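# Set the marble-filled cup onto the coaster

## Task

Place the cup so its entire base rests on the coaster, losing as few marbles from it as possible. The task fails if the cup is taken far below the table surface or if the coaster ends up noticeably moved from its starting spot. The cup must stay there on its own; if it only stays because the robot is holding it, the goal is not met.

## Robot and tools

Setup: two arms, left_arm and right_arm, stand at a table. Each arm has six joints and a parallel gripper. Two head cameras, cam_head_left and cam_head_right, each give 504x504 images. Never knock anything off the table. Avoid drops, slips, slamming the cup down, hard hits, strong pushes, and any contact between the two arms, which can end the scene. Loose objects may sometimes get a brief outside nudge.

Scene frame: the origin is on the table top midway between the arms. +x points out over the table, +z points up, and left_arm sits on the +y side. The arm names do not tell you which side of an image an arm appears on. Positions are in metres and orientations are quaternions in w, x, y, z order.

Gripper geometry: the fingers extend along the gripper's +z axis and open and close along its y axis. The reported hand position is the point between the finger pads, a little under 1 cm behind the tips. This printed position can be off from the truth, more so when the arm is stretched far out.

Tool execute_actions, argument "actions": a list holding at most one item, or nothing.
- Empty list []: nothing is commanded; you just get the current state.
- A motion: {"rows": [...], "steps": n}. n runs from 1 to 15 and defaults to 15. Each step is 1/30 s. Row k is used on step k. If there are fewer rows than steps, the final row is held for the remaining steps.
- A wait: {"steps": n} with no rows, n up to 300. It returns once n steps have passed since the previous result, and the time spent writing your reply counts toward those steps.
- Optional "pictures": true or false. Images are included unless you set it to false.
A refused call sends no command at all.

Row layout: every row is one flat list of exactly 14 numbers covering both arms, even when only one arm should move. The order is left_arm waist, shoulder, elbow, wrist pitch, wrist yaw, wrist roll, opening, followed by the same seven for right_arm. The joint values are absolute target angles in radians, on the same scale as the Joint positions readout. They are not offsets.

Joint ranges per arm, in radians: waist -2.618..3.054, shoulder 0..3.142, elbow 0..3.142, wrist pitch -1.571..1.571, wrist yaw -1.571..1.571, wrist roll -2.094..2.094. A call is refused if a target lies more than 0.036 beyond a range end and is also farther out than that joint's current angle. The true end stops can differ from these values by up to 0.036 either way. A target past the true stop is cut off at the stop, and the result then says "joint sent to its limit", possibly about an earlier action that was still running. If that message is absent, it does not prove the joint has more room.

Opening: an absolute value from -1 (closed) to +1 (fully open, 0.087 m between pads).

How motion behaves: joint speed is capped. On each step the target sent to a joint stays within a fixed lead of its measured angle: waist 0.202, shoulder 0.258, elbow 0.238, wrist pitch 0.573, wrist yaw and roll 0.522 rad. If a step's targets would move the gripper more than 70 mm from where it is, all of that arm's targets are pulled back proportionally. Friction can leave a joint up to about 0.031 rad short of its target, so very small changes may not move it at all. The arms keep heading toward the last row sent, including while you think or wait, until everything has nearly stopped (a slow or blocked motion still counts as moving) or a step gets HELD. After that, only a new action moves them further. Fingers that are already opening or closing finish their motion. The simulation keeps running while you write.

Grasping: grip_measured shows the measured finger opening on the same -1..1 scale as your command. Each gripper's readings may be off by about 1 mm, by a fixed amount for the whole scene. Away from the two ends, the fingers go to wherever grip_measured would match your number. To hold something, keep commanding a value below grip_measured: about 0.02 below gives a firm hold, and a smaller gap gives a gentler one. Each pad pushes at most about 20 N, and some are weaker. Snapping shut quickly can squeeze harder and may even force the fingers open. Since the cup holds marbles, keep it upright and move it gently.

Result lines: there is one state line per arm, `left_arm: …` | `right_arm: …`, giving end_effector_position and end_effector_quat_wxyz. Joint positions and Joint velocities list six joints per arm in column order (rad, rad/s), then the pad gap (m, m/s). "joint command not followed" means a clearance check changed or blocked some of that arm's joint targets, while the rest of the row still ran. HELD marks the steps where your row, in whole or in part, was not sent. MOTOR HOT appears from 75 °C. At 90 °C that arm stops for 10 s, and at 100 °C it goes limp and drops what it holds. Both of these stops show up as OVER-TEMPERATURE FAULT. Holding a load, even while you are thinking, heats the motors.

Tool zoom_image: camera ("cam_head_left" or "cam_head_right") and region [x0, y0, x1, y1] in pixels of that camera's latest image, with the origin at the top-left and a maximum size of 504 by 504. It returns a more detailed crop.

Calibration: cam_head_left K=[[382.284,0,253.422],[0,382.284,252.526],[0,0,1]], pos_world=[-0.259036,0.00583352,0.858522]. cam_head_right K=[[383.08,0,251.236],[0,383.08,249.81],[0,0,1]], pos_world=[-0.250468,-0.192556,0.830896]. Both use a pinhole+radial model with OpenCV conventions. T_world_to_cam maps scene coordinates into camera coordinates. The real cameras may differ a little, about 2.3 degrees and 9 mm. A result lists any camera whose values have changed.

Tool finished_scene: scene (an integer) ends that scene for good, and the result says whether it succeeded. Release the cup before calling it.

Each tool is called after ">>>" as a command line: name --argument value for each argument, lists and objects as JSON in quotes; but a table of rows of numbers goes row by row, as --pt "numbers of a row", without its own name.

## Session

>>> execute_actions --actions '[]'

Scene clock: 0.00 s of 3960.00 s.
left_arm: end_effector_position=(+0.4773, +0.7380, +0.2936) grip_measured=+1.000 end_effector_quat_wxyz=(-0.572, +0.697, -0.397, +0.171) | right_arm: end_effector_position=(+0.3687, -0.2388, +0.3613) grip_measured=+1.000 end_effector_quat_wxyz=(+0.709, +0.018, +0.705, -0.007)
Joint positions: left_arm=[ 0.605  2.184  2.123 -0.23   0.019 -1.337  0.087] | right_arm=[-0.     1.032  1.04  -0.003  0.008  0.016  0.087]
Joint velocities: left_arm=[ 0.007  0.002 -0.012 -0.051 -0.007  0.037  0.   ] | right_arm=[-0.002  0.007  0.002  0.022  0.095  0.007  0.   ]

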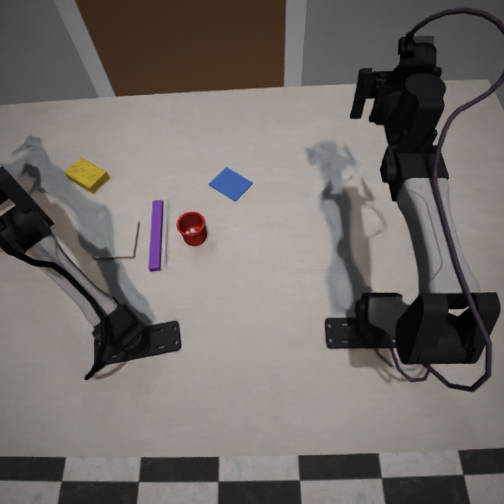

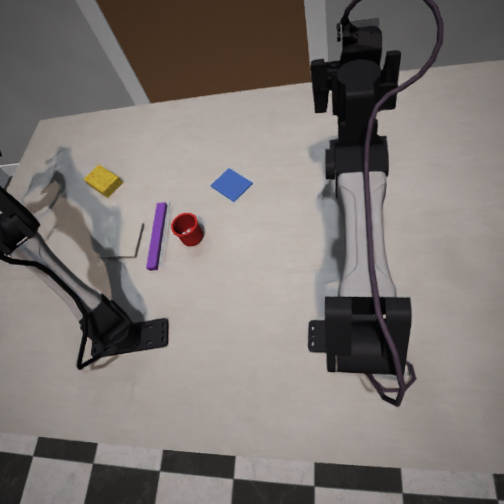

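>>> zoom_image --camera "cam_head_left" --region '[40, 130, 300, 300]'

>>> zoom_image --camera "cam_head_right" --region '[40, 130, 300, 300]'

Region (40, 130, 300, 300) of cam_head_left's 504x504 image, scaled by 1.938, with more detail than that image has; it fills the top 330 rows of this view, and the rest is white.

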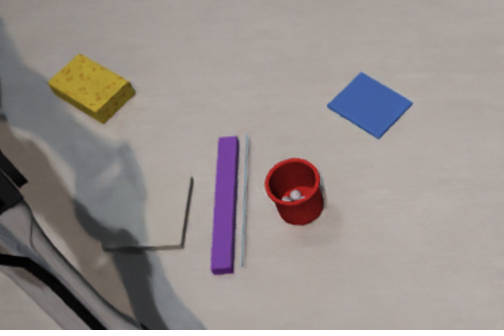

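Region (40, 130, 300, 300) of cam_head_right's 504x504 image, scaled by 1.938, with more detail than that image has; it fills the top 330 rows of this view, and the rest is white.

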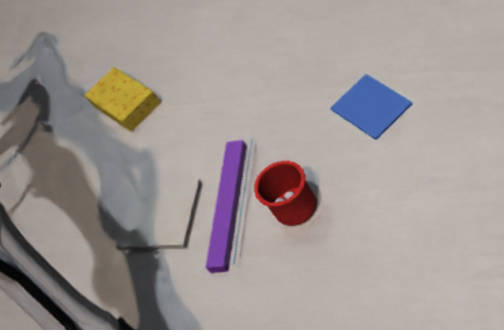

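>>> zoom_image --camera "cam_head_left" --region '[70, 190, 170, 280]'

>>> zoom_image --camera "cam_head_left" --region '[165, 155, 265, 255]'

Region (70, 190, 170, 280) of cam_head_left's 504x504 image, scaled by 5.040, with more detail than that image has; it fills the top 454 rows of this view, and the rest is white.

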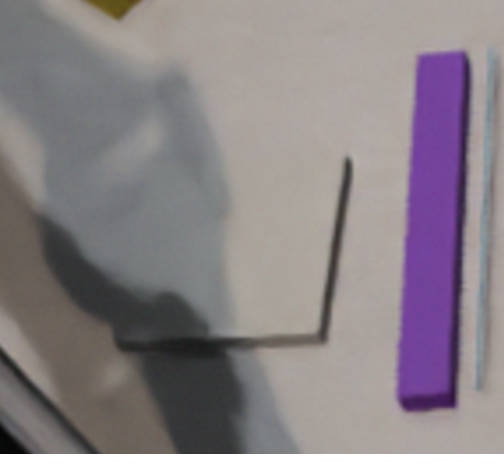

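Region (165, 155, 265, 255) of cam_head_left's 504x504 image, scaled by 5.040, with more detail than that image has.

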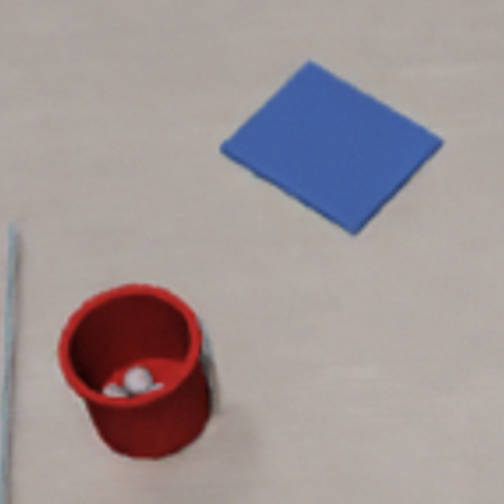

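>>> execute_actions --actions '[{"rows":[[-0.596,1.65,1.5,-1.326,0,0,1,0,1.032,1.04,0,0,0.016,1]],"steps":15}]' --pictures false

>>> execute_actions --actions '[{"steps":60}]'

Scene clock: 16.60 s of 3960.00 s.
left_arm: end_effector_position=(+0.4231, +0.4711, +0.2392) grip_measured=+1.000 end_effector_quat_wxyz=(+0.382, -0.522, +0.759, -0.076) | right_arm: end_effector_position=(+0.3687, -0.2386, +0.3613) grip_measured=+1.000 end_effector_quat_wxyz=(+0.709, +0.018, +0.705, -0.006)
Joint positions: left_arm=[ 0.245  1.75   1.752 -0.772  0.01  -0.788  0.087] | right_arm=[-0.     1.032  1.04  -0.003  0.007  0.016  0.087]
Joint velocities: left_arm=[-0.769 -0.579 -0.589 -1.004 -0.007  1.004  0.   ] | right_arm=[-0.007 -0.012 -0.007 -0.007 -0.022 -0.007  0.   ]
Steps of this call (steps 1 to 90: nothing new was sent; then 13.10 s passed at rest; steps 91 to 105: all 15 steps of this action). Readings (joint positions):
91: left_arm=[0.599 2.171 2.108 -0.248 0.016 -1.305] | right_arm=[-0.000 1.032 1.040 -0.003 0.008 0.016]
92: left_arm=[0.589 2.144 2.076 -0.292 0.012 -1.266] | right_arm=[-0.000 1.032 1.040 -0.003 0.007 0.016]
94: left_arm=[0.550 2.084 2.016 -0.376 0.010 -1.190] | right_arm=[-0.000 1.032 1.040 -0.003 0.007 0.016]
98: left_arm=[0.443 1.955 1.911 -0.528 0.010 -1.041] | right_arm=[-0.000 1.032 1.040 -0.003 0.007 0.016]
105: the state above

Scene clock: 18.60 s of 3960.00 s.
left_arm: end_effector_position=(+0.2388, +0.1884, +0.1496) grip_measured=+1.000 end_effector_quat_wxyz=(+0.060, +0.206, +0.976, -0.018) | right_arm: end_effector_position=(+0.3687, -0.2386, +0.3613) grip_measured=+1.000 end_effector_quat_wxyz=(+0.709, +0.018, +0.705, -0.006)
Joint positions: left_arm=[-0.602  1.658  1.521 -1.309  0.01  -0.009  0.087] | right_arm=[-0.     1.032  1.04  -0.003  0.007  0.016  0.087]
Joint velocities: left_arm=[-0.002  0.017 -0.002 -0.022  0.007 -0.037  0.   ] | right_arm=[ 0.007 -0.002  0.007 -0.007 -0.051  0.022  0.   ]
Steps of this call (steps 1 to 45: the robot went on to your last target; steps 46 to 60: nothing new was sent). Readings (joint positions):
1: left_arm=[0.217 1.732 1.732 -0.805 0.010 -0.753] | right_arm=[-0.000 1.032 1.040 -0.003 0.007 0.016]
2: left_arm=[0.190 1.716 1.710 -0.837 0.010 -0.715] | right_arm=[-0.000 1.032 1.040 -0.003 0.007 0.016]
4: left_arm=[0.131 1.694 1.667 -0.903 0.010 -0.632] | right_arm=[-0.000 1.032 1.040 -0.003 0.007 0.016]
8: left_arm=[-0.021 1.676 1.588 -1.044 0.006 -0.414] | right_arm=[-0.000 1.032 1.040 -0.003 0.007 0.016]
60: the state above
All arms were judged still, so your last target was given up. Only a new action makes them travel on or press farther. Fingers that are still opening or closing keep moving.

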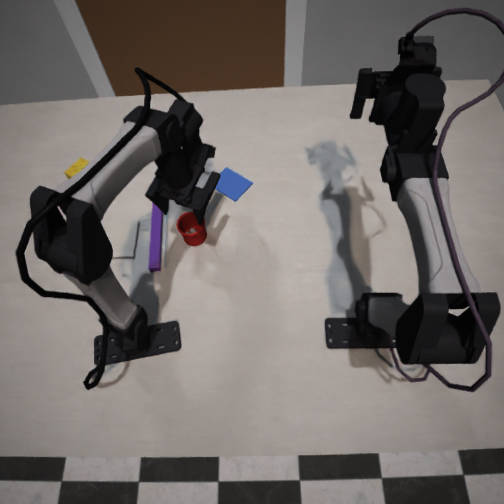

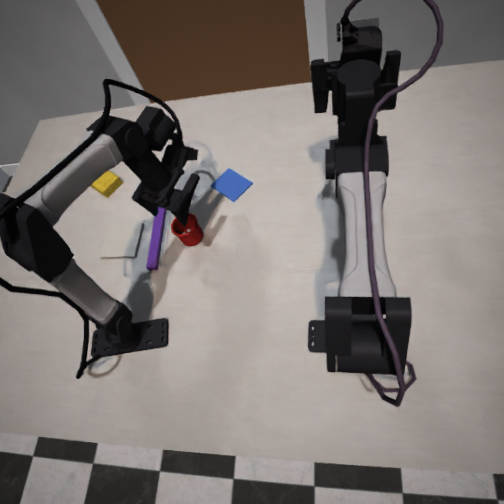

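>>> zoom_image --camera "cam_head_left" --region '[130, 150, 240, 260]'

>>> zoom_image --camera "cam_head_right" --region '[120, 150, 230, 260]'

Region (130, 150, 240, 260) of cam_head_left's 504x504 image, scaled by 4.582, with more detail than that image has.

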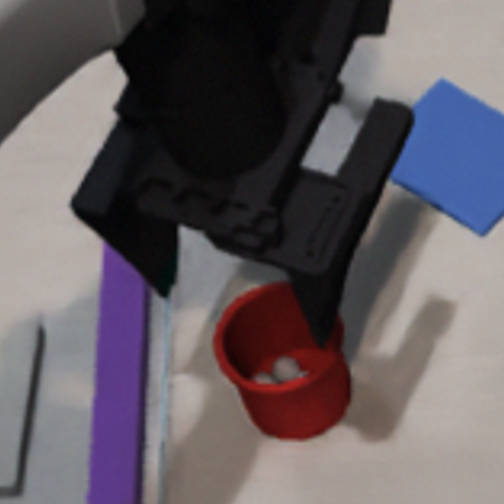

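Region (120, 150, 230, 260) of cam_head_right's 504x504 image, scaled by 4.582, with more detail than that image has.

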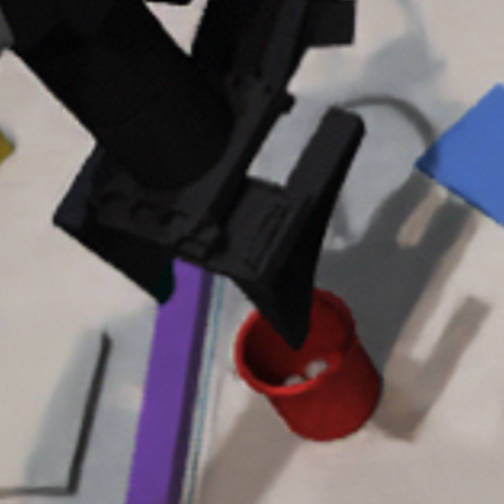

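>>> execute_actions --actions '[{"rows":[[-0.595,1.69,1.54,-1.31,0,0,1,0,1.032,1.04,0,0,0.016,1],[-0.59,1.72,1.56,-1.31,0,0,1,0,1.032,1.04,0,0,0.016,1],[-0.585,1.75,1.58,-1.31,0,0,1,0,1.032,1.04,0,0,0.016,1],[-0.58,1.78,1.6,-1.31,0,0,1,0,1.032,1.04,0,0,0.016,1],[-0.57,1.81,1.62,-1.3,0,0,1,0,1.032,1.04,0,0,0.016,1],[-0.565,1.84,1.64,-1.3,0,0,1,0,1.032,1.04,0,0,0.016,1],[-0.56,1.87,1.655,-1.3,0,0,1,0,1.032,1.04,0,0,0.016,1],[-0.55,1.9,1.67,-1.29,0,0,1,0,1.032,1.04,0,0,0.016,1],[-0.545,1.925,1.68,-1.29,0,0,1,0,1.032,1.04,0,0,0.016,1],[-0.54,1.947,1.685,-1.29,0,0,1,0,1.032,1.04,0,0,0.016,1]],"steps":15}]' --pictures false

>>> execute_actions --actions '[{"steps":20}]'

>>> zoom_image --camera "cam_head_left" --region '[130, 150, 240, 260]'

>>> zoom_image --camera "cam_head_right" --region '[120, 150, 230, 260]'

Scene clock: 31.70 s of 3960.00 s.
left_arm: end_effector_position=(+0.2855, +0.1883, +0.0988) grip_measured=+1.000 end_effector_quat_wxyz=(-0.002, +0.178, +0.984, -0.004) | right_arm: end_effector_position=(+0.3687, -0.2386, +0.3613) grip_measured=+1.000 end_effector_quat_wxyz=(+0.709, +0.018, +0.705, -0.006)
Joint positions: left_arm=[-0.544  1.948  1.665 -1.291  0.008 -0.008  0.087] | right_arm=[-0.     1.032  1.04  -0.003  0.007  0.016  0.087]
Joint velocities: left_arm=[-0.012  0.007 -0.007  0.007 -0.095 -0.022  0.   ] | right_arm=[ 0.002  0.012  0.002 -0.051 -0.022  0.022  0.   ]
Steps of this call (steps 1 to 90: nothing new was sent; then 9.60 s passed at rest; steps 91 to 105: all 15 steps of this action). Readings (joint positions):
91: left_arm=[-0.602 1.659 1.521 -1.309 0.010 -0.009] | right_arm=[-0.000 1.032 1.040 -0.003 0.007 0.016]
92: left_arm=[-0.601 1.665 1.526 -1.312 0.010 -0.008] | right_arm=[-0.000 1.032 1.040 -0.003 0.007 0.016]
94: left_arm=[-0.597 1.699 1.558 -1.314 0.010 -0.008] | right_arm=[-0.000 1.032 1.040 -0.003 0.007 0.016]
98: left_arm=[-0.573 1.819 1.635 -1.307 0.010 -0.008] | right_arm=[-0.000 1.032 1.040 -0.003 0.007 0.016]
105: the state above

Scene clock: 32.37 s of 3960.00 s.
left_arm: end_effector_position=(+0.2865, +0.1880, +0.0995) grip_measured=+1.000 end_effector_quat_wxyz=(-0.000, +0.178, +0.984, -0.004) | right_arm: end_effector_position=(+0.3687, -0.2386, +0.3613) grip_measured=+1.000 end_effector_quat_wxyz=(+0.709, +0.018, +0.705, -0.006)
Joint positions: left_arm=[-0.544  1.948  1.669 -1.291  0.008 -0.008  0.087] | right_arm=[-0.     1.032  1.04  -0.003  0.007  0.016  0.087]
Joint velocities: left_arm=[-0.017  0.002 -0.012 -0.095 -0.007 -0.007  0.   ] | right_arm=[ 0.007 -0.002  0.002  0.066 -0.022 -0.007  0.   ]
Steps of this call (steps 1 to 15: the robot went on to your last target; steps 16 to 20: nothing new was sent). Readings (joint positions):
1: left_arm=[-0.544 1.948 1.665 -1.291 0.008 -0.008] | right_arm=[-0.000 1.032 1.040 -0.003 0.007 0.016]
2: left_arm=[-0.544 1.948 1.667 -1.291 0.008 -0.008] | right_arm=[-0.000 1.032 1.040 -0.003 0.007 0.016]
4: left_arm=[-0.544 1.948 1.668 -1.291 0.008 -0.008] | right_arm=[-0.000 1.032 1.040 -0.003 0.007 0.016]
8: left_arm=[-0.544 1.948 1.669 -1.291 0.008 -0.008] | right_arm=[-0.000 1.032 1.040 -0.003 0.007 0.016]
20: the state above
All arms were judged still, so your last target was given up. Only a new action makes them travel on or press farther. Fingers that are still opening or closing keep moving.

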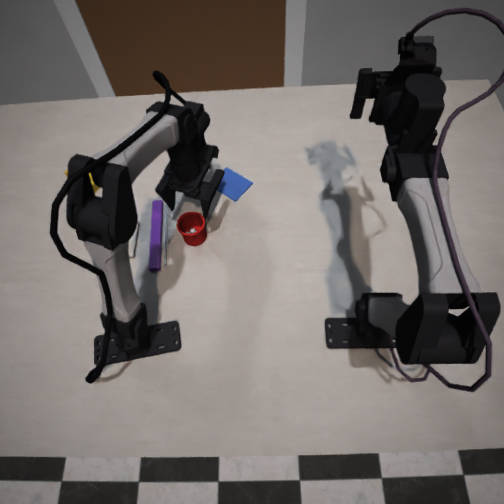

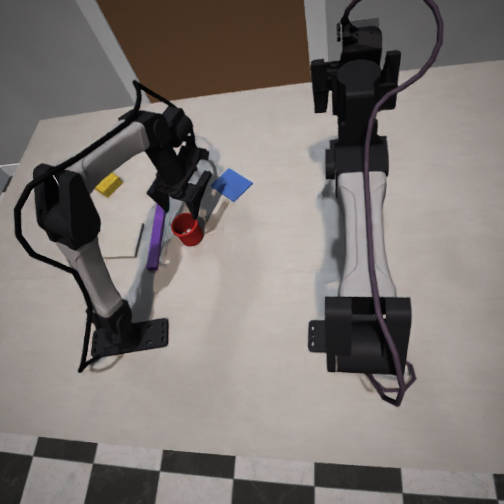

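Region (130, 150, 240, 260) of cam_head_left's 504x504 image, scaled by 4.582, with more detail than that image has.

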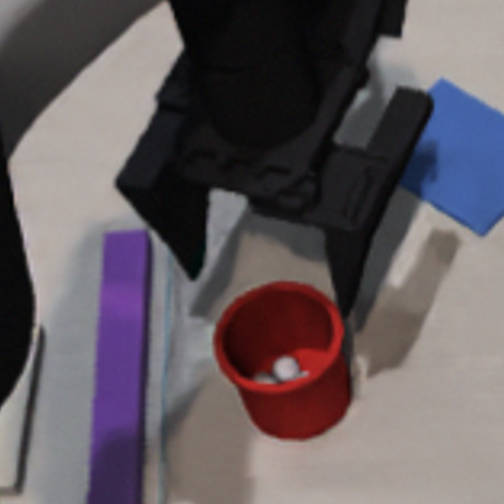

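Region (120, 150, 230, 260) of cam_head_right's 504x504 image, scaled by 4.582, with more detail than that image has.

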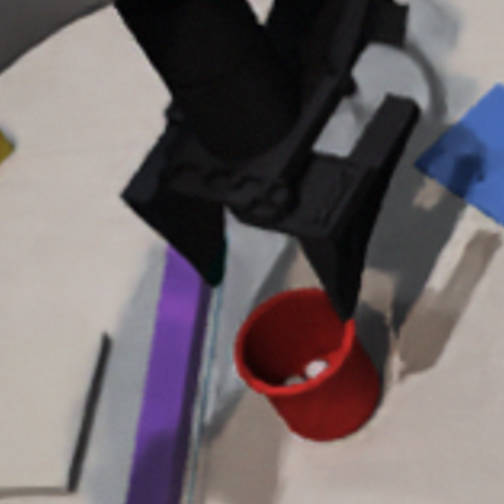

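>>> execute_actions --actions '[{"rows":[[-0.55,1.94,1.64,-1.28,0,0,1,0,1.032,1.04,0,0,0.016,1],[-0.555,1.935,1.625,-1.27,0,0,1,0,1.032,1.04,0,0,0.016,1],[-0.56,1.93,1.61,-1.26,0,0,1,0,1.032,1.04,0,0,0.016,1],[-0.565,1.925,1.595,-1.245,0,0,1,0,1.032,1.04,0,0,0.016,1],[-0.565,1.92,1.58,-1.235,0,0,1,0,1.032,1.04,0,0,0.016,1],[-0.565,1.916,1.56,-1.22,0,0,1,0,1.032,1.04,0,0,0.016,1]],"steps":15}]'

>>> zoom_image --camera "cam_head_left" --region '[130, 150, 240, 260]'

>>> zoom_image --camera "cam_head_right" --region '[120, 150, 230, 260]'

Scene clock: 37.77 s of 3960.00 s.
left_arm: end_effector_position=(+0.2765, +0.1863, +0.0861) grip_measured=+1.000 end_effector_quat_wxyz=(-0.004, +0.186, +0.983, -0.003) | right_arm: end_effector_position=(+0.3687, -0.2386, +0.3613) grip_measured=+1.000 end_effector_quat_wxyz=(+0.709, +0.018, +0.705, -0.006)
Joint positions: left_arm=[-0.56   1.925  1.583 -1.235  0.008 -0.008  0.087] | right_arm=[-0.     1.032  1.04  -0.003  0.007  0.016  0.087]
Joint velocities: left_arm=[-0.002  0.002  0.007  0.051 -0.022  0.037  0.   ] | right_arm=[-0.007  0.002  0.002  0.051  0.066 -0.066  0.   ]
Steps of this call (steps 1 to 90: nothing new was sent; then 1.90 s passed at rest; steps 91 to 105: all 15 steps of this action). Readings (joint positions):
91: left_arm=[-0.544 1.948 1.669 -1.291 0.008 -0.008] | right_arm=[-0.000 1.032 1.040 -0.003 0.007 0.016]
92: left_arm=[-0.544 1.947 1.665 -1.287 0.008 -0.008] | right_arm=[-0.000 1.032 1.040 -0.003 0.007 0.016]
94: left_arm=[-0.547 1.939 1.645 -1.275 0.008 -0.008] | right_arm=[-0.000 1.032 1.040 -0.003 0.007 0.016]
98: left_arm=[-0.559 1.925 1.592 -1.253 0.008 -0.008] | right_arm=[-0.000 1.032 1.040 -0.003 0.007 0.016]
105: the state above

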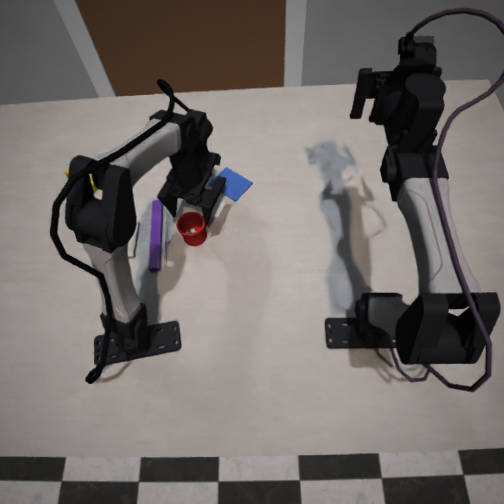

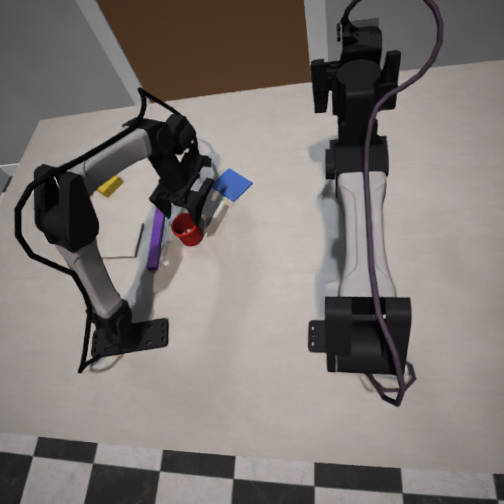

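Region (130, 150, 240, 260) of cam_head_left's 504x504 image, scaled by 4.582, with more detail than that image has.

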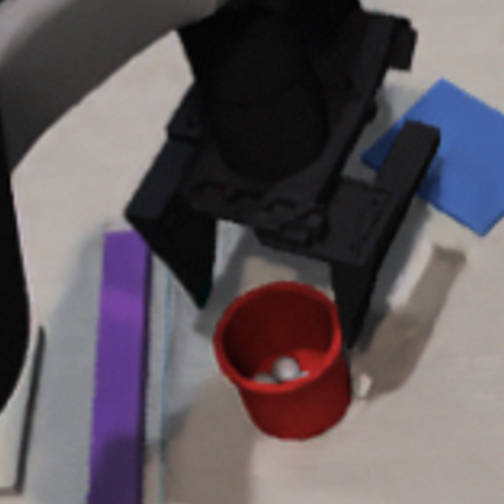

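Region (120, 150, 230, 260) of cam_head_right's 504x504 image, scaled by 4.582, with more detail than that image has.

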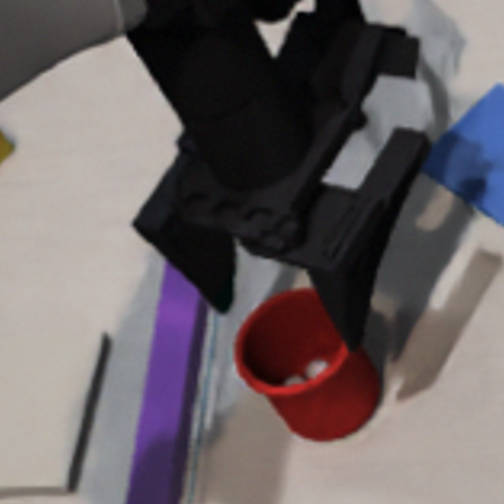

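Aligned. Descend.

>>> execute_actions --actions '[{"rows":[[-0.565,1.926,1.55,-1.205,0,0,1,0,1.032,1.04,0,0,0.016,1],[-0.565,1.928,1.538,-1.19,0,0,1,0,1.032,1.04,0,0,0.016,1],[-0.565,1.93,1.526,-1.176,0,0,1,0,1.032,1.04,0,0,0.016,1],[-0.565,1.932,1.514,-1.162,0,0,1,0,1.032,1.04,0,0,0.016,1],[-0.565,1.934,1.502,-1.148,0,0,1,0,1.032,1.04,0,0,0.016,1],[-0.565,1.936,1.49,-1.134,0,0,1,0,1.032,1.04,0,0,0.016,1],[-0.565,1.938,1.478,-1.12,0,0,1,0,1.032,1.04,0,0,0.016,1],[-0.565,1.94,1.466,-1.106,0,0,1,0,1.032,1.04,0,0,0.016,1],[-0.565,1.942,1.454,-1.092,0,0,1,0,1.032,1.04,0,0,0.016,1],[-0.565,1.944,1.442,-1.078,0,0,1,0,1.032,1.04,0,0,0.016,1],[-0.565,1.946,1.432,-1.066,0,0,1,0,1.032,1.04,0,0,0.016,1],[-0.565,1.948,1.424,-1.056,0,0,1,0,1.032,1.04,0,0,0.016,1]],"steps":15}]' --pictures false

>>> execute_actions --actions '[{"steps":10}]'

>>> zoom_image --camera "cam_head_left" --region '[130, 150, 240, 260]'

>>> zoom_image --camera "cam_head_right" --region '[120, 150, 230, 260]'

Scene clock: 43.03 s of 3960.00 s.
left_arm: end_effector_position=(+0.2722, +0.1881, +0.0521) grip_measured=+1.000 end_effector_quat_wxyz=(-0.002, +0.186, +0.983, -0.004) | right_arm: end_effector_position=(+0.3687, -0.2386, +0.3613) grip_measured=+1.000 end_effector_quat_wxyz=(+0.709, +0.018, +0.705, -0.006)
Joint positions: left_arm=[-0.56   1.925  1.447 -1.095  0.008 -0.008  0.087] | right_arm=[-0.     1.032  1.04  -0.003  0.007  0.016  0.087]
Joint velocities: left_arm=[ 0.007 -0.022 -0.046  0.154 -0.022 -0.051  0.   ] | right_arm=[-0.012  0.017  0.012 -0.066 -0.037 -0.007  0.   ]
Steps of this call (steps 1 to 15: the robot went on to your last target; steps 16 to 90: nothing new was sent; then 1.77 s passed at rest; steps 91 to 105: all 15 steps of this action). Readings (joint positions):
91: left_arm=[-0.560 1.925 1.583 -1.228 0.008 -0.008] | right_arm=[-0.000 1.032 1.040 -0.003 0.007 0.016]
92: left_arm=[-0.560 1.925 1.579 -1.222 0.008 -0.008] | right_arm=[-0.000 1.032 1.040 -0.003 0.007 0.016]
94: left_arm=[-0.560 1.925 1.562 -1.204 0.008 -0.008] | right_arm=[-0.000 1.032 1.040 -0.003 0.007 0.016]
98: left_arm=[-0.560 1.925 1.510 -1.164 0.008 -0.008] | right_arm=[-0.000 1.032 1.040 -0.003 0.007 0.016]
105: the state above

Scene clock: 43.37 s of 3960.00 s.
left_arm: end_effector_position=(+0.2783, +0.1856, +0.0510) grip_measured=+1.000 end_effector_quat_wxyz=(+0.011, +0.186, +0.982, -0.006) | right_arm: end_effector_position=(+0.3687, -0.2386, +0.3613) grip_measured=+1.000 end_effector_quat_wxyz=(+0.709, +0.018, +0.705, -0.006)
Joint positions: left_arm=[-0.56   1.925  1.447 -1.068  0.008 -0.008  0.087] | right_arm=[-0.     1.032  1.04  -0.003  0.007  0.016  0.087]
Joint velocities: left_arm=[-0.007 -0.022 -0.007  0.081 -0.037  0.051  0.   ] | right_arm=[-0.002 -0.017 -0.017 -0.022 -0.051 -0.007  0.   ]
Steps of this call (steps 1 to 10: the robot went on to your last target). Readings (joint positions):
1: left_arm=[-0.560 1.925 1.447 -1.090 0.008 -0.008] | right_arm=[-0.000 1.032 1.040 -0.003 0.007 0.016]
2: left_arm=[-0.560 1.925 1.447 -1.085 0.008 -0.008] | right_arm=[-0.000 1.032 1.040 -0.003 0.007 0.016]
4: left_arm=[-0.560 1.925 1.447 -1.077 0.008 -0.008] | right_arm=[-0.000 1.032 1.040 -0.003 0.007 0.016]
8: left_arm=[-0.560 1.925 1.447 -1.070 0.008 -0.008] | right_arm=[-0.000 1.032 1.040 -0.003 0.007 0.016]
10: the state above

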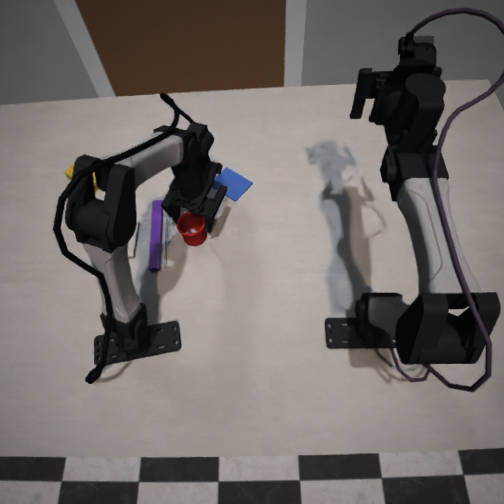

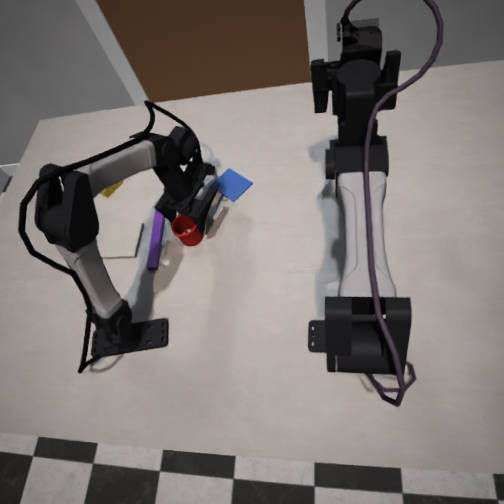

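Region (130, 150, 240, 260) of cam_head_left's 504x504 image, scaled by 4.582, with more detail than that image has.

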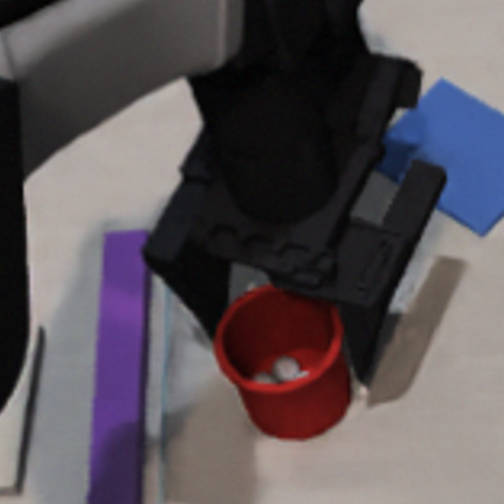

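Region (120, 150, 230, 260) of cam_head_right's 504x504 image, scaled by 4.582, with more detail than that image has.

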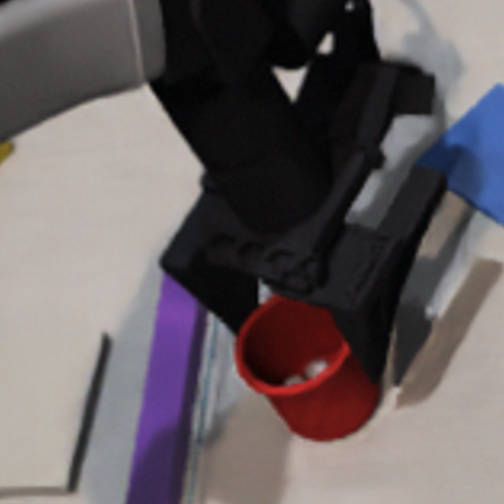

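>>> execute_actions --actions '[{"rows":[[-0.565,1.955,1.424,-1.056,0,0,0.95,0,1.032,1.04,0,0,0.016,1],[-0.565,1.96,1.424,-1.056,0,0,0.9,0,1.032,1.04,0,0,0.016,1],[-0.565,1.965,1.424,-1.056,0,0,0.86,0,1.032,1.04,0,0,0.016,1],[-0.565,1.97,1.424,-1.056,0,0,0.82,0,1.032,1.04,0,0,0.016,1],[-0.565,1.97,1.424,-1.056,0,0,0.78,0,1.032,1.04,0,0,0.016,1],[-0.565,1.97,1.424,-1.056,0,0,0.75,0,1.032,1.04,0,0,0.016,1],[-0.565,1.97,1.424,-1.056,0,0,0.72,0,1.032,1.04,0,0,0.016,1],[-0.565,1.97,1.424,-1.056,0,0,0.69,0,1.032,1.04,0,0,0.016,1],[-0.565,1.97,1.424,-1.056,0,0,0.66,0,1.032,1.04,0,0,0.016,1],[-0.565,1.97,1.424,-1.056,0,0,0.64,0,1.032,1.04,0,0,0.016,1],[-0.565,1.97,1.424,-1.056,0,0,0.62,0,1.032,1.04,0,0,0.016,1],[-0.565,1.97,1.424,-1.056,0,0,0.6,0,1.032,1.04,0,0,0.016,1],[-0.565,1.97,1.424,-1.056,0,0,0.58,0,1.032,1.04,0,0,0.016,1],[-0.565,1.97,1.424,-1.056,0,0,0.56,0,1.032,1.04,0,0,0.016,1],[-0.565,1.97,1.424,-1.056,0,0,0.54,0,1.032,1.04,0,0,0.016,1]],"steps":15}]' --pictures false

>>> execute_actions --actions '[{"steps":15}]' --pictures false

Scene clock: 47.80 s of 3960.00 s.
left_arm: end_effector_position=(+0.2777, +0.1859, +0.0432) grip_measured=+0.552 end_effector_quat_wxyz=(+0.000, +0.186, +0.983, -0.004) | right_arm: end_effector_position=(+0.3687, -0.2386, +0.3613) grip_measured=+1.000 end_effector_quat_wxyz=(+0.709, +0.018, +0.705, -0.006)
Joint positions: left_arm=[-0.56   1.951  1.447 -1.064  0.008 -0.008  0.068] | right_arm=[-0.     1.032  1.04  -0.003  0.007  0.016  0.087]
Joint velocities: left_arm=[-0.007  0.012  0.012  0.022 -0.051 -0.007 -0.014] | right_arm=[-0.022  0.007  0.012 -0.037  0.022 -0.066  0.   ]
Steps of this call (steps 1 to 30: the robot went on to your last target; steps 31 to 90: nothing new was sent; then 0.93 s passed at rest; steps 91 to 105: all 15 steps of this action). Readings (joint positions):
91: left_arm=[-0.560 1.925 1.447 -1.066 0.008 -0.008] | right_arm=[-0.000 1.032 1.040 -0.003 0.007 0.016]
92: left_arm=[-0.560 1.927 1.447 -1.065 0.008 -0.008] | right_arm=[-0.000 1.032 1.040 -0.003 0.007 0.016]
94: left_arm=[-0.560 1.933 1.447 -1.065 0.008 -0.008] | right_arm=[-0.000 1.032 1.040 -0.003 0.007 0.016]
98: left_arm=[-0.560 1.949 1.447 -1.065 0.008 -0.008] | right_arm=[-0.000 1.032 1.040 -0.003 0.007 0.016]
105: the state above

Scene clock: 48.30 s of 3960.00 s.
left_arm: end_effector_position=(+0.2777, +0.1859, +0.0432) grip_measured=+0.545 end_effector_quat_wxyz=(+0.000, +0.186, +0.983, -0.004) | right_arm: end_effector_position=(+0.3687, -0.2386, +0.3613) grip_measured=+1.000 end_effector_quat_wxyz=(+0.709, +0.018, +0.705, -0.006)
Joint positions: left_arm=[-0.56   1.951  1.447 -1.064  0.008 -0.008  0.068] | right_arm=[-0.     1.032  1.04  -0.003  0.007  0.016  0.087]
Joint velocities: left_arm=[-0.017  0.022 -0.007 -0.037 -0.022 -0.066 -0.002] | right_arm=[-0.002  0.002 -0.007 -0.066 -0.066  0.007  0.   ]
Steps of this call (steps 1 to 15: the robot went on to your last target). Readings (joint positions):
1: left_arm=[-0.560 1.951 1.447 -1.064 0.008 -0.008] | right_arm=[-0.000 1.032 1.040 -0.003 0.007 0.016]
2: left_arm=[-0.560 1.951 1.447 -1.064 0.008 -0.008] | right_arm=[-0.000 1.032 1.040 -0.003 0.007 0.016]
4: left_arm=[-0.560 1.951 1.447 -1.064 0.008 -0.008] | right_arm=[-0.000 1.032 1.040 -0.003 0.007 0.016]
8: left_arm=[-0.560 1.951 1.447 -1.064 0.008 -0.008] | right_arm=[-0.000 1.032 1.040 -0.003 0.007 0.016]
15: the state above
All arms were judged still, so your last target was given up. Only a new action makes them travel on or press farther. Fingers that are still opening or closing keep moving.

>>> execute_actions --actions '[{"rows":[[-0.565,1.96,1.44,-1.06,0,0,0.52,0,1.032,1.04,0,0,0.016,1]],"steps":10}]' --pictures false

Scene clock: 49.90 s of 3960.00 s.
left_arm: end_effector_position=(+0.2777, +0.1859, +0.0432) grip_measured=+0.545 end_effector_quat_wxyz=(+0.000, +0.186, +0.983, -0.004) | right_arm: end_effector_position=(+0.3687, -0.2386, +0.3613) grip_measured=+1.000 end_effector_quat_wxyz=(+0.709, +0.018, +0.705, -0.006)
Joint positions: left_arm=[-0.56   1.951  1.447 -1.064  0.008 -0.008  0.068] | right_arm=[-0.     1.032  1.04  -0.003  0.007  0.016  0.087]
Joint velocities: left_arm=[ 0.012  0.007  0.007 -0.051  0.051 -0.022 -0.001] | right_arm=[-0.002  0.002 -0.017  0.037  0.022  0.051  0.   ]
Steps of this call (steps 1 to 38: nothing new was sent; steps 39 to 48: all 10 steps of this action). Readings (joint positions):
39: left_arm=[-0.560 1.951 1.447 -1.064 0.008 -0.008] | right_arm=[-0.000 1.032 1.040 -0.003 0.007 0.016]
40: left_arm=[-0.560 1.951 1.447 -1.064 0.008 -0.008] | right_arm=[-0.000 1.032 1.040 -0.003 0.007 0.016]
42: left_arm=[-0.560 1.951 1.447 -1.064 0.008 -0.008] | right_arm=[-0.000 1.032 1.040 -0.003 0.007 0.016]
46: left_arm=[-0.560 1.951 1.447 -1.064 0.008 -0.008] | right_arm=[-0.000 1.032 1.040 -0.003 0.007 0.016]
48: the state above

>>> execute_actions --actions '[{"rows":[[-0.565,1.95,1.465,-1.085,0,0,0.52,0,1.032,1.04,0,0,0.016,1],[-0.565,1.95,1.47,-1.095,0,0,0.52,0,1.032,1.04,0,0,0.016,1],[-0.565,1.95,1.476,-1.105,0,0,0.52,0,1.032,1.04,0,0,0.016,1],[-0.565,1.95,1.484,-1.115,0,0,0.52,0,1.032,1.04,0,0,0.016,1],[-0.565,1.95,1.493,-1.125,0,0,0.52,0,1.032,1.04,0,0,0.016,1],[-0.565,1.95,1.503,-1.135,0,0,0.52,0,1.032,1.04,0,0,0.016,1],[-0.565,1.95,1.513,-1.145,0,0,0.52,0,1.032,1.04,0,0,0.016,1],[-0.565,1.95,1.523,-1.155,0,0,0.52,0,1.032,1.04,0,0,0.016,1],[-0.565,1.95,1.533,-1.165,0,0,0.52,0,1.032,1.04,0,0,0.016,1],[-0.565,1.95,1.543,-1.175,0,0,0.52,0,1.032,1.04,0,0,0.016,1],[-0.565,1.95,1.553,-1.185,0,0,0.52,0,1.032,1.04,0,0,0.016,1],[-0.565,1.95,1.563,-1.195,0,0,0.52,0,1.032,1.04,0,0,0.016,1],[-0.565,1.95,1.573,-1.205,0,0,0.52,0,1.032,1.04,0,0,0.016,1],[-0.565,1.95,1.583,-1.215,0,0,0.52,0,1.032,1.04,0,0,0.016,1],[-0.565,1.95,1.593,-1.225,0,0,0.52,0,1.032,1.04,0,0,0.016,1]],"steps":15}]' --pictures false

>>> execute_actions --actions '[{"rows":[[-0.565,1.95,1.603,-1.235,0,0,0.52,0,1.032,1.04,0,0,0.016,1],[-0.565,1.95,1.613,-1.245,0,0,0.52,0,1.032,1.04,0,0,0.016,1],[-0.565,1.95,1.623,-1.255,0,0,0.52,0,1.032,1.04,0,0,0.016,1],[-0.565,1.95,1.633,-1.265,0,0,0.52,0,1.032,1.04,0,0,0.016,1],[-0.565,1.95,1.643,-1.275,0,0,0.52,0,1.032,1.04,0,0,0.016,1],[-0.565,1.95,1.653,-1.285,0,0,0.52,0,1.032,1.04,0,0,0.016,1],[-0.565,1.95,1.663,-1.295,0,0,0.52,0,1.032,1.04,0,0,0.016,1],[-0.565,1.95,1.673,-1.305,0,0,0.52,0,1.032,1.04,0,0,0.016,1],[-0.565,1.95,1.683,-1.315,0,0,0.52,0,1.032,1.04,0,0,0.016,1],[-0.565,1.95,1.693,-1.322,0,0,0.52,0,1.032,1.04,0,0,0.016,1],[-0.565,1.95,1.702,-1.328,0,0,0.52,0,1.032,1.04,0,0,0.016,1],[-0.565,1.95,1.71,-1.332,0,0,0.52,0,1.032,1.04,0,0,0.016,1],[-0.565,1.95,1.716,-1.332,0,0,0.52,0,1.032,1.04,0,0,0.016,1]],"steps":15}]'

>>> zoom_image --camera "cam_head_right" --region '[90, 150, 230, 290]'

Scene clock: 56.63 s of 3960.00 s.
left_arm: end_effector_position=(+0.2858, +0.1826, +0.0707) grip_measured=+0.545 end_effector_quat_wxyz=(+0.006, +0.186, +0.982, -0.005) | right_arm: end_effector_position=(+0.3687, -0.2386, +0.3613) grip_measured=+1.000 end_effector_quat_wxyz=(+0.709, +0.018, +0.705, -0.006)
Joint positions: left_arm=[-0.56   1.951  1.56  -1.166  0.008 -0.008  0.068] | right_arm=[-0.     1.032  1.04  -0.003  0.007  0.016  0.087]
Joint velocities: left_arm=[-0.002  0.007  0.276 -0.286  0.037  0.037 -0.   ] | right_arm=[-0.007 -0.007 -0.002  0.007 -0.095 -0.007  0.   ]
Steps of this call (steps 1 to 15: the robot went on to your last target; steps 16 to 90: nothing new was sent; then 3.23 s passed at rest; steps 91 to 105: all 15 steps of this action). Readings (joint positions):
91: left_arm=[-0.560 1.951 1.447 -1.065 0.008 -0.008] | right_arm=[-0.000 1.032 1.040 -0.003 0.007 0.016]
92: left_arm=[-0.560 1.951 1.447 -1.066 0.008 -0.008] | right_arm=[-0.000 1.032 1.040 -0.003 0.007 0.016]
94: left_arm=[-0.560 1.951 1.452 -1.076 0.008 -0.008] | right_arm=[-0.000 1.032 1.040 -0.003 0.007 0.016]
98: left_arm=[-0.560 1.951 1.488 -1.106 0.008 -0.008] | right_arm=[-0.000 1.032 1.040 -0.003 0.007 0.016]
105: the state above

Scene clock: 57.13 s of 3960.00 s.
left_arm: end_effector_position=(+0.2904, +0.1808, +0.1050) grip_measured=+0.545 end_effector_quat_wxyz=(+0.010, +0.186, +0.982, -0.006) | right_arm: end_effector_position=(+0.3687, -0.2386, +0.3613) grip_measured=+1.000 end_effector_quat_wxyz=(+0.709, +0.018, +0.705, -0.006)
Joint positions: left_arm=[-0.56   1.951  1.698 -1.296  0.008 -0.008  0.068] | right_arm=[-0.     1.032  1.04  -0.003  0.007  0.016  0.087]
Joint velocities: left_arm=[ 0.012 -0.012  0.1   -0.022 -0.066  0.022 -0.001] | right_arm=[ 0.007 -0.012  0.012 -0.066  0.037  0.007  0.   ]
Steps of this call (steps 1 to 15: all 15 steps of this action). Readings (joint positions):
1: left_arm=[-0.560 1.951 1.570 -1.176 0.008 -0.008] | right_arm=[-0.000 1.032 1.040 -0.003 0.007 0.016]
2: left_arm=[-0.560 1.951 1.580 -1.185 0.008 -0.008] | right_arm=[-0.000 1.032 1.040 -0.003 0.007 0.016]
4: left_arm=[-0.560 1.951 1.600 -1.205 0.008 -0.008] | right_arm=[-0.000 1.032 1.040 -0.003 0.007 0.016]
8: left_arm=[-0.560 1.951 1.640 -1.245 0.008 -0.008] | right_arm=[-0.000 1.032 1.040 -0.003 0.007 0.016]
15: the state above

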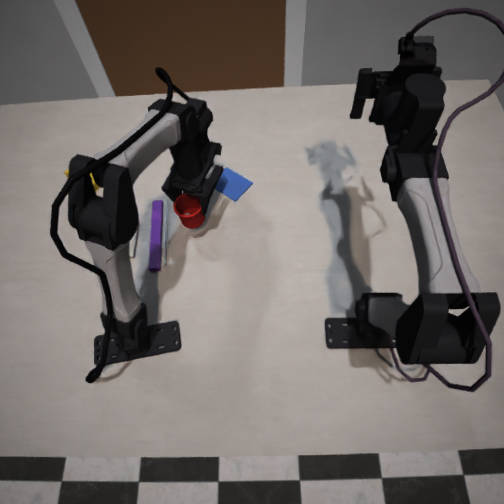

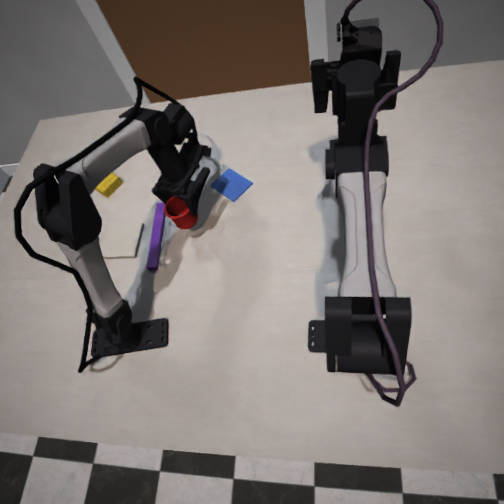

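Region (90, 150, 230, 290) of cam_head_right's 504x504 image, scaled by 3.600, with more detail than that image has.

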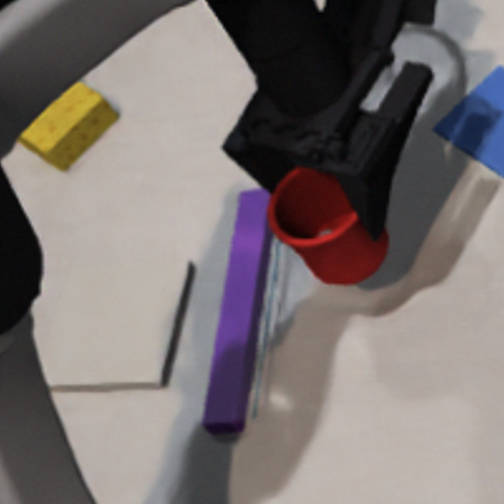

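Bar is low. Swing the waist.

>>> execute_actions --actions '[{"rows":[[-0.555,1.95,1.716,-1.34,0,0,0.52,0,1.032,1.04,0,0,0.016,1],[-0.548,1.95,1.716,-1.34,0,0,0.52,0,1.032,1.04,0,0,0.016,1],[-0.539,1.95,1.716,-1.34,0,0,0.52,0,1.032,1.04,0,0,0.016,1],[-0.528,1.95,1.716,-1.34,0,0,0.52,0,1.032,1.04,0,0,0.016,1],[-0.515,1.95,1.716,-1.34,0,0,0.52,0,1.032,1.04,0,0,0.016,1],[-0.5,1.95,1.716,-1.34,0,0,0.52,0,1.032,1.04,0,0,0.016,1],[-0.483,1.95,1.716,-1.34,0,0,0.52,0,1.032,1.04,0,0,0.016,1],[-0.464,1.95,1.716,-1.34,0,0,0.52,0,1.032,1.04,0,0,0.016,1],[-0.443,1.95,1.716,-1.34,0,0,0.52,0,1.032,1.04,0,0,0.016,1],[-0.421,1.95,1.716,-1.34,0,0,0.52,0,1.032,1.04,0,0,0.016,1],[-0.399,1.95,1.716,-1.34,0,0,0.52,0,1.032,1.04,0,0,0.016,1],[-0.377,1.95,1.716,-1.34,0,0,0.52,0,1.032,1.04,0,0,0.016,1],[-0.355,1.95,1.716,-1.34,0,0,0.52,0,1.032,1.04,0,0,0.016,1],[-0.333,1.95,1.716,-1.34,0,0,0.52,0,1.032,1.04,0,0,0.016,1],[-0.311,1.95,1.716,-1.34,0,0,0.52,0,1.032,1.04,0,0,0.016,1]],"steps":15}]' --pictures false

>>> execute_actions --actions '[{"rows":[[-0.289,1.95,1.716,-1.34,0,0,0.52,0,1.032,1.04,0,0,0.016,1],[-0.267,1.95,1.716,-1.34,0,0,0.52,0,1.032,1.04,0,0,0.016,1],[-0.245,1.95,1.716,-1.34,0,0,0.52,0,1.032,1.04,0,0,0.016,1],[-0.223,1.95,1.716,-1.34,0,0,0.52,0,1.032,1.04,0,0,0.016,1],[-0.201,1.95,1.716,-1.34,0,0,0.52,0,1.032,1.04,0,0,0.016,1],[-0.179,1.95,1.716,-1.34,0,0,0.52,0,1.032,1.04,0,0,0.016,1],[-0.157,1.95,1.716,-1.34,0,0,0.52,0,1.032,1.04,0,0,0.016,1],[-0.135,1.95,1.716,-1.34,0,0,0.52,0,1.032,1.04,0,0,0.016,1],[-0.113,1.95,1.716,-1.34,0,0,0.52,0,1.032,1.04,0,0,0.016,1],[-0.091,1.95,1.716,-1.34,0,0,0.52,0,1.032,1.04,0,0,0.016,1],[-0.069,1.95,1.716,-1.34,0,0,0.52,0,1.032,1.04,0,0,0.016,1],[-0.047,1.95,1.716,-1.34,0,0,0.52,0,1.032,1.04,0,0,0.016,1],[-0.025,1.95,1.716,-1.34,0,0,0.52,0,1.032,1.04,0,0,0.016,1],[-0.003,1.95,1.716,-1.34,0,0,0.52,0,1.032,1.04,0,0,0.016,1],[0.019,1.95,1.716,-1.34,0,0,0.52,0,1.032,1.04,0,0,0.016,1]],"steps":15}]' --pictures false

>>> execute_actions --actions '[{"rows":[[0.041,1.95,1.716,-1.34,0,0,0.52,0,1.032,1.04,0,0,0.016,1],[0.063,1.95,1.716,-1.34,0,0,0.52,0,1.032,1.04,0,0,0.016,1],[0.085,1.95,1.716,-1.34,0,0,0.52,0,1.032,1.04,0,0,0.016,1],[0.107,1.95,1.716,-1.34,0,0,0.52,0,1.032,1.04,0,0,0.016,1],[0.128,1.95,1.716,-1.34,0,0,0.52,0,1.032,1.04,0,0,0.016,1],[0.148,1.95,1.716,-1.34,0,0,0.52,0,1.032,1.04,0,0,0.016,1],[0.166,1.95,1.716,-1.34,0,0,0.52,0,1.032,1.04,0,0,0.016,1],[0.182,1.95,1.716,-1.34,0,0,0.52,0,1.032,1.04,0,0,0.016,1],[0.196,1.95,1.716,-1.34,0,0,0.52,0,1.032,1.04,0,0,0.016,1],[0.208,1.95,1.716,-1.34,0,0,0.52,0,1.032,1.04,0,0,0.016,1],[0.218,1.95,1.716,-1.34,0,0,0.52,0,1.032,1.04,0,0,0.016,1],[0.226,1.95,1.716,-1.34,0,0,0.52,0,1.032,1.04,0,0,0.016,1],[0.232,1.95,1.716,-1.34,0,0,0.52,0,1.032,1.04,0,0,0.016,1],[0.237,1.95,1.716,-1.34,0,0,0.52,0,1.032,1.04,0,0,0.016,1],[0.24,1.95,1.716,-1.34,0,0,0.52,0,1.032,1.04,0,0,0.016,1]],"steps":15}]' --pictures false

>>> execute_actions --actions '[{"rows":[[0.24,1.95,1.675,-1.29,0,0,0.52,0,1.032,1.04,0,0,0.016,1],[0.24,1.95,1.668,-1.278,0,0,0.52,0,1.032,1.04,0,0,0.016,1],[0.24,1.95,1.658,-1.266,0,0,0.52,0,1.032,1.04,0,0,0.016,1],[0.24,1.95,1.646,-1.254,0,0,0.52,0,1.032,1.04,0,0,0.016,1],[0.24,1.95,1.634,-1.242,0,0,0.52,0,1.032,1.04,0,0,0.016,1],[0.24,1.95,1.622,-1.23,0,0,0.52,0,1.032,1.04,0,0,0.016,1],[0.24,1.95,1.61,-1.218,0,0,0.52,0,1.032,1.04,0,0,0.016,1],[0.24,1.95,1.598,-1.206,0,0,0.52,0,1.032,1.04,0,0,0.016,1],[0.24,1.95,1.586,-1.194,0,0,0.52,0,1.032,1.04,0,0,0.016,1],[0.24,1.95,1.574,-1.182,0,0,0.52,0,1.032,1.04,0,0,0.016,1],[0.24,1.95,1.562,-1.17,0,0,0.52,0,1.032,1.04,0,0,0.016,1],[0.24,1.95,1.55,-1.16,0,0,0.52,0,1.032,1.04,0,0,0.016,1],[0.24,1.95,1.538,-1.152,0,0,0.52,0,1.032,1.04,0,0,0.016,1],[0.24,1.95,1.528,-1.15,0,0,0.52,0,1.032,1.04,0,0,0.016,1],[0.24,1.95,1.52,-1.15,0,0,0.52,0,1.032,1.04,0,0,0.016,1]],"steps":15}]' --pictures false

>>> execute_actions --actions '[{"steps":10}]'

>>> zoom_image --camera "cam_head_right" --region '[60, 170, 180, 290]'

>>> zoom_image --camera "cam_head_left" --region '[60, 170, 180, 290]'

Scene clock: 69.53 s of 3960.00 s.
left_arm: end_effector_position=(+0.3044, +0.2478, +0.1065) grip_measured=+0.545 end_effector_quat_wxyz=(-0.000, +0.084, +0.996, -0.004) | right_arm: end_effector_position=(+0.3687, -0.2386, +0.3613) grip_measured=+1.000 end_effector_quat_wxyz=(+0.709, +0.018, +0.705, -0.006)
Joint positions: left_arm=[-0.354  1.951  1.7   -1.32   0.008 -0.008  0.068] | right_arm=[-0.     1.032  1.04  -0.003  0.007  0.016  0.087]
Joint velocities: left_arm=[ 0.642  0.007 -0.012 -0.022  0.007 -0.037  0.   ] | right_arm=[-0.002 -0.007 -0.007 -0.037  0.007  0.037  0.   ]
Steps of this call (steps 1 to 30: the robot went on to your last target; steps 31 to 90: nothing new was sent; then 8.90 s passed at rest; steps 91 to 105: all 15 steps of this action). Readings (joint positions):
91: left_arm=[-0.560 1.951 1.700 -1.314 0.008 -0.008] | right_arm=[-0.000 1.032 1.040 -0.003 0.007 0.016]
92: left_arm=[-0.559 1.951 1.700 -1.316 0.008 -0.008] | right_arm=[-0.000 1.032 1.040 -0.003 0.007 0.016]
94: left_arm=[-0.554 1.951 1.700 -1.318 0.008 -0.008] | right_arm=[-0.000 1.032 1.040 -0.003 0.007 0.016]
98: left_arm=[-0.509 1.951 1.700 -1.320 0.008 -0.008] | right_arm=[-0.000 1.032 1.040 -0.003 0.007 0.016]
105: the state above

Scene clock: 70.03 s of 3960.00 s.
left_arm: end_effector_position=(+0.3061, +0.3560, +0.1065) grip_measured=+0.545 end_effector_quat_wxyz=(+0.000, -0.081, +0.997, -0.003) | right_arm: end_effector_position=(+0.3687, -0.2386, +0.3613) grip_measured=+1.000 end_effector_quat_wxyz=(+0.709, +0.018, +0.705, -0.006)
Joint positions: left_arm=[-0.024  1.951  1.7   -1.32   0.006 -0.008  0.068] | right_arm=[-0.     1.032  1.04  -0.003  0.007  0.016  0.087]
Joint velocities: left_arm=[ 0.628 -0.002 -0.007  0.037 -0.066  0.007 -0.   ] | right_arm=[ 0.002 -0.017  0.002  0.022 -0.081  0.007  0.   ]
Steps of this call (steps 1 to 15: all 15 steps of this action). Readings (joint positions):
1: left_arm=[-0.331 1.951 1.700 -1.320 0.007 -0.008] | right_arm=[-0.000 1.032 1.040 -0.003 0.007 0.016]
2: left_arm=[-0.309 1.951 1.700 -1.320 0.007 -0.008] | right_arm=[-0.000 1.032 1.040 -0.003 0.007 0.016]
4: left_arm=[-0.265 1.951 1.700 -1.320 0.007 -0.008] | right_arm=[-0.000 1.032 1.040 -0.003 0.007 0.016]
8: left_arm=[-0.178 1.951 1.700 -1.320 0.006 -0.008] | right_arm=[-0.000 1.032 1.040 -0.003 0.007 0.016]
15: the state above

Scene clock: 70.53 s of 3960.00 s.
left_arm: end_effector_position=(+0.2829, +0.4365, +0.1065) grip_measured=+0.545 end_effector_quat_wxyz=(+0.000, -0.207, +0.978, -0.003) | right_arm: end_effector_position=(+0.3687, -0.2386, +0.3613) grip_measured=+1.000 end_effector_quat_wxyz=(+0.709, +0.018, +0.705, -0.006)
Joint positions: left_arm=[ 0.232  1.951  1.7   -1.321  0.005 -0.008  0.068] | right_arm=[-0.     1.032  1.04  -0.003  0.007  0.016  0.087]
Joint velocities: left_arm=[ 0.129  0.002 -0.002  0.022 -0.022 -0.081  0.001] | right_arm=[ 0.012 -0.017 -0.012  0.022 -0.081 -0.022  0.   ]
Steps of this call (steps 1 to 15: all 15 steps of this action). Readings (joint positions):
1: left_arm=[-0.001 1.951 1.700 -1.320 0.006 -0.008] | right_arm=[-0.000 1.032 1.040 -0.003 0.007 0.016]
2: left_arm=[0.020 1.951 1.700 -1.320 0.006 -0.008] | right_arm=[-0.000 1.032 1.040 -0.003 0.007 0.016]
4: left_arm=[0.065 1.951 1.700 -1.320 0.006 -0.008] | right_arm=[-0.000 1.032 1.040 -0.003 0.007 0.016]
8: left_arm=[0.149 1.951 1.700 -1.320 0.005 -0.008] | right_arm=[-0.000 1.032 1.040 -0.003 0.007 0.016]
15: the state above

Scene clock: 71.03 s of 3960.00 s.
left_arm: end_effector_position=(+0.2782, +0.4364, +0.0713) grip_measured=+0.545 end_effector_quat_wxyz=(-0.003, -0.209, +0.978, -0.003) | right_arm: end_effector_position=(+0.3687, -0.2386, +0.3613) grip_measured=+1.000 end_effector_quat_wxyz=(+0.709, +0.018, +0.705, -0.006)
Joint positions: left_arm=[ 0.237  1.951  1.559 -1.185  0.005 -0.008  0.068] | right_arm=[-0.     1.032  1.04  -0.003  0.007  0.016  0.087]
Joint velocities: left_arm=[ 0.002 -0.012 -0.286  0.242  0.007 -0.037  0.001] | right_arm=[-0.012  0.012 -0.017 -0.037 -0.022 -0.037  0.   ]
Steps of this call (steps 1 to 15: all 15 steps of this action). Readings (joint positions):
1: left_arm=[0.235 1.951 1.700 -1.319 0.005 -0.008] | right_arm=[-0.000 1.032 1.040 -0.003 0.007 0.016]
2: left_arm=[0.237 1.951 1.700 -1.314 0.005 -0.008] | right_arm=[-0.000 1.032 1.040 -0.003 0.007 0.016]
4: left_arm=[0.237 1.951 1.691 -1.295 0.005 -0.008] | right_arm=[-0.000 1.032 1.040 -0.003 0.007 0.016]
8: left_arm=[0.237 1.951 1.642 -1.255 0.005 -0.008] | right_arm=[-0.000 1.032 1.040 -0.003 0.007 0.016]
15: the state above

Scene clock: 71.37 s of 3960.00 s.
left_arm: end_effector_position=(+0.2792, +0.4368, +0.0666) grip_measured=+0.545 end_effector_quat_wxyz=(+0.001, -0.209, +0.978, -0.002) | right_arm: end_effector_position=(+0.3687, -0.2386, +0.3613) grip_measured=+1.000 end_effector_quat_wxyz=(+0.709, +0.018, +0.705, -0.006)
Joint positions: left_arm=[ 0.237  1.951  1.542 -1.161  0.005 -0.008  0.068] | right_arm=[-0.     1.032  1.04  -0.003  0.007  0.016  0.087]
Joint velocities: left_arm=[-0.002  0.022 -0.002  0.037  0.007 -0.066 -0.002] | right_arm=[-0.002  0.012  0.002 -0.051  0.007 -0.022  0.   ]
Steps of this call (steps 1 to 10: the robot went on to your last target). Readings (joint positions):
1: left_arm=[0.237 1.951 1.551 -1.181 0.005 -0.008] | right_arm=[-0.000 1.032 1.040 -0.003 0.007 0.016]
2: left_arm=[0.237 1.951 1.545 -1.178 0.005 -0.008] | right_arm=[-0.000 1.032 1.040 -0.003 0.007 0.016]
4: left_arm=[0.237 1.951 1.542 -1.173 0.005 -0.008] | right_arm=[-0.000 1.032 1.040 -0.003 0.007 0.016]
8: left_arm=[0.237 1.951 1.542 -1.163 0.005 -0.008] | right_arm=[-0.000 1.032 1.040 -0.003 0.007 0.016]
10: the state above

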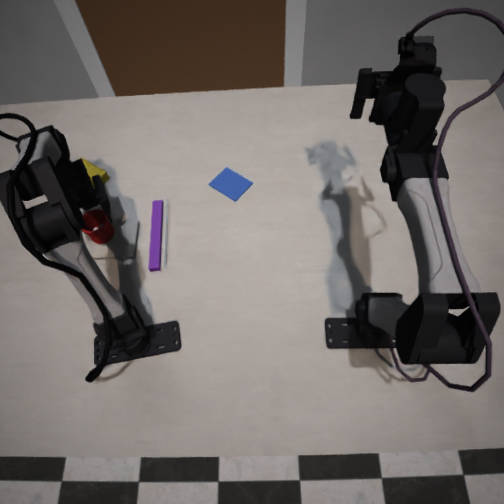

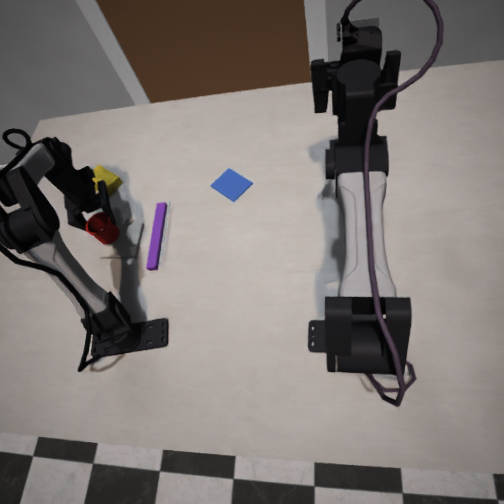

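Region (60, 170, 180, 290) of cam_head_right's 504x504 image, scaled by 4.200, with more detail than that image has.

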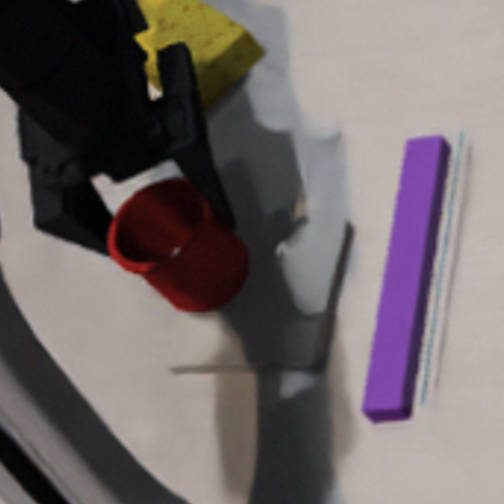

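Region (60, 170, 180, 290) of cam_head_left's 504x504 image, scaled by 4.200, with more detail than that image has.

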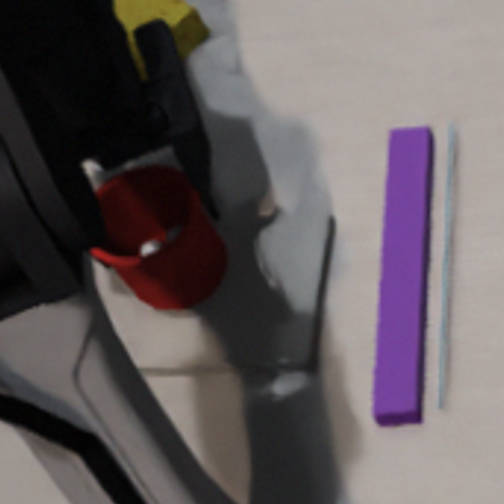

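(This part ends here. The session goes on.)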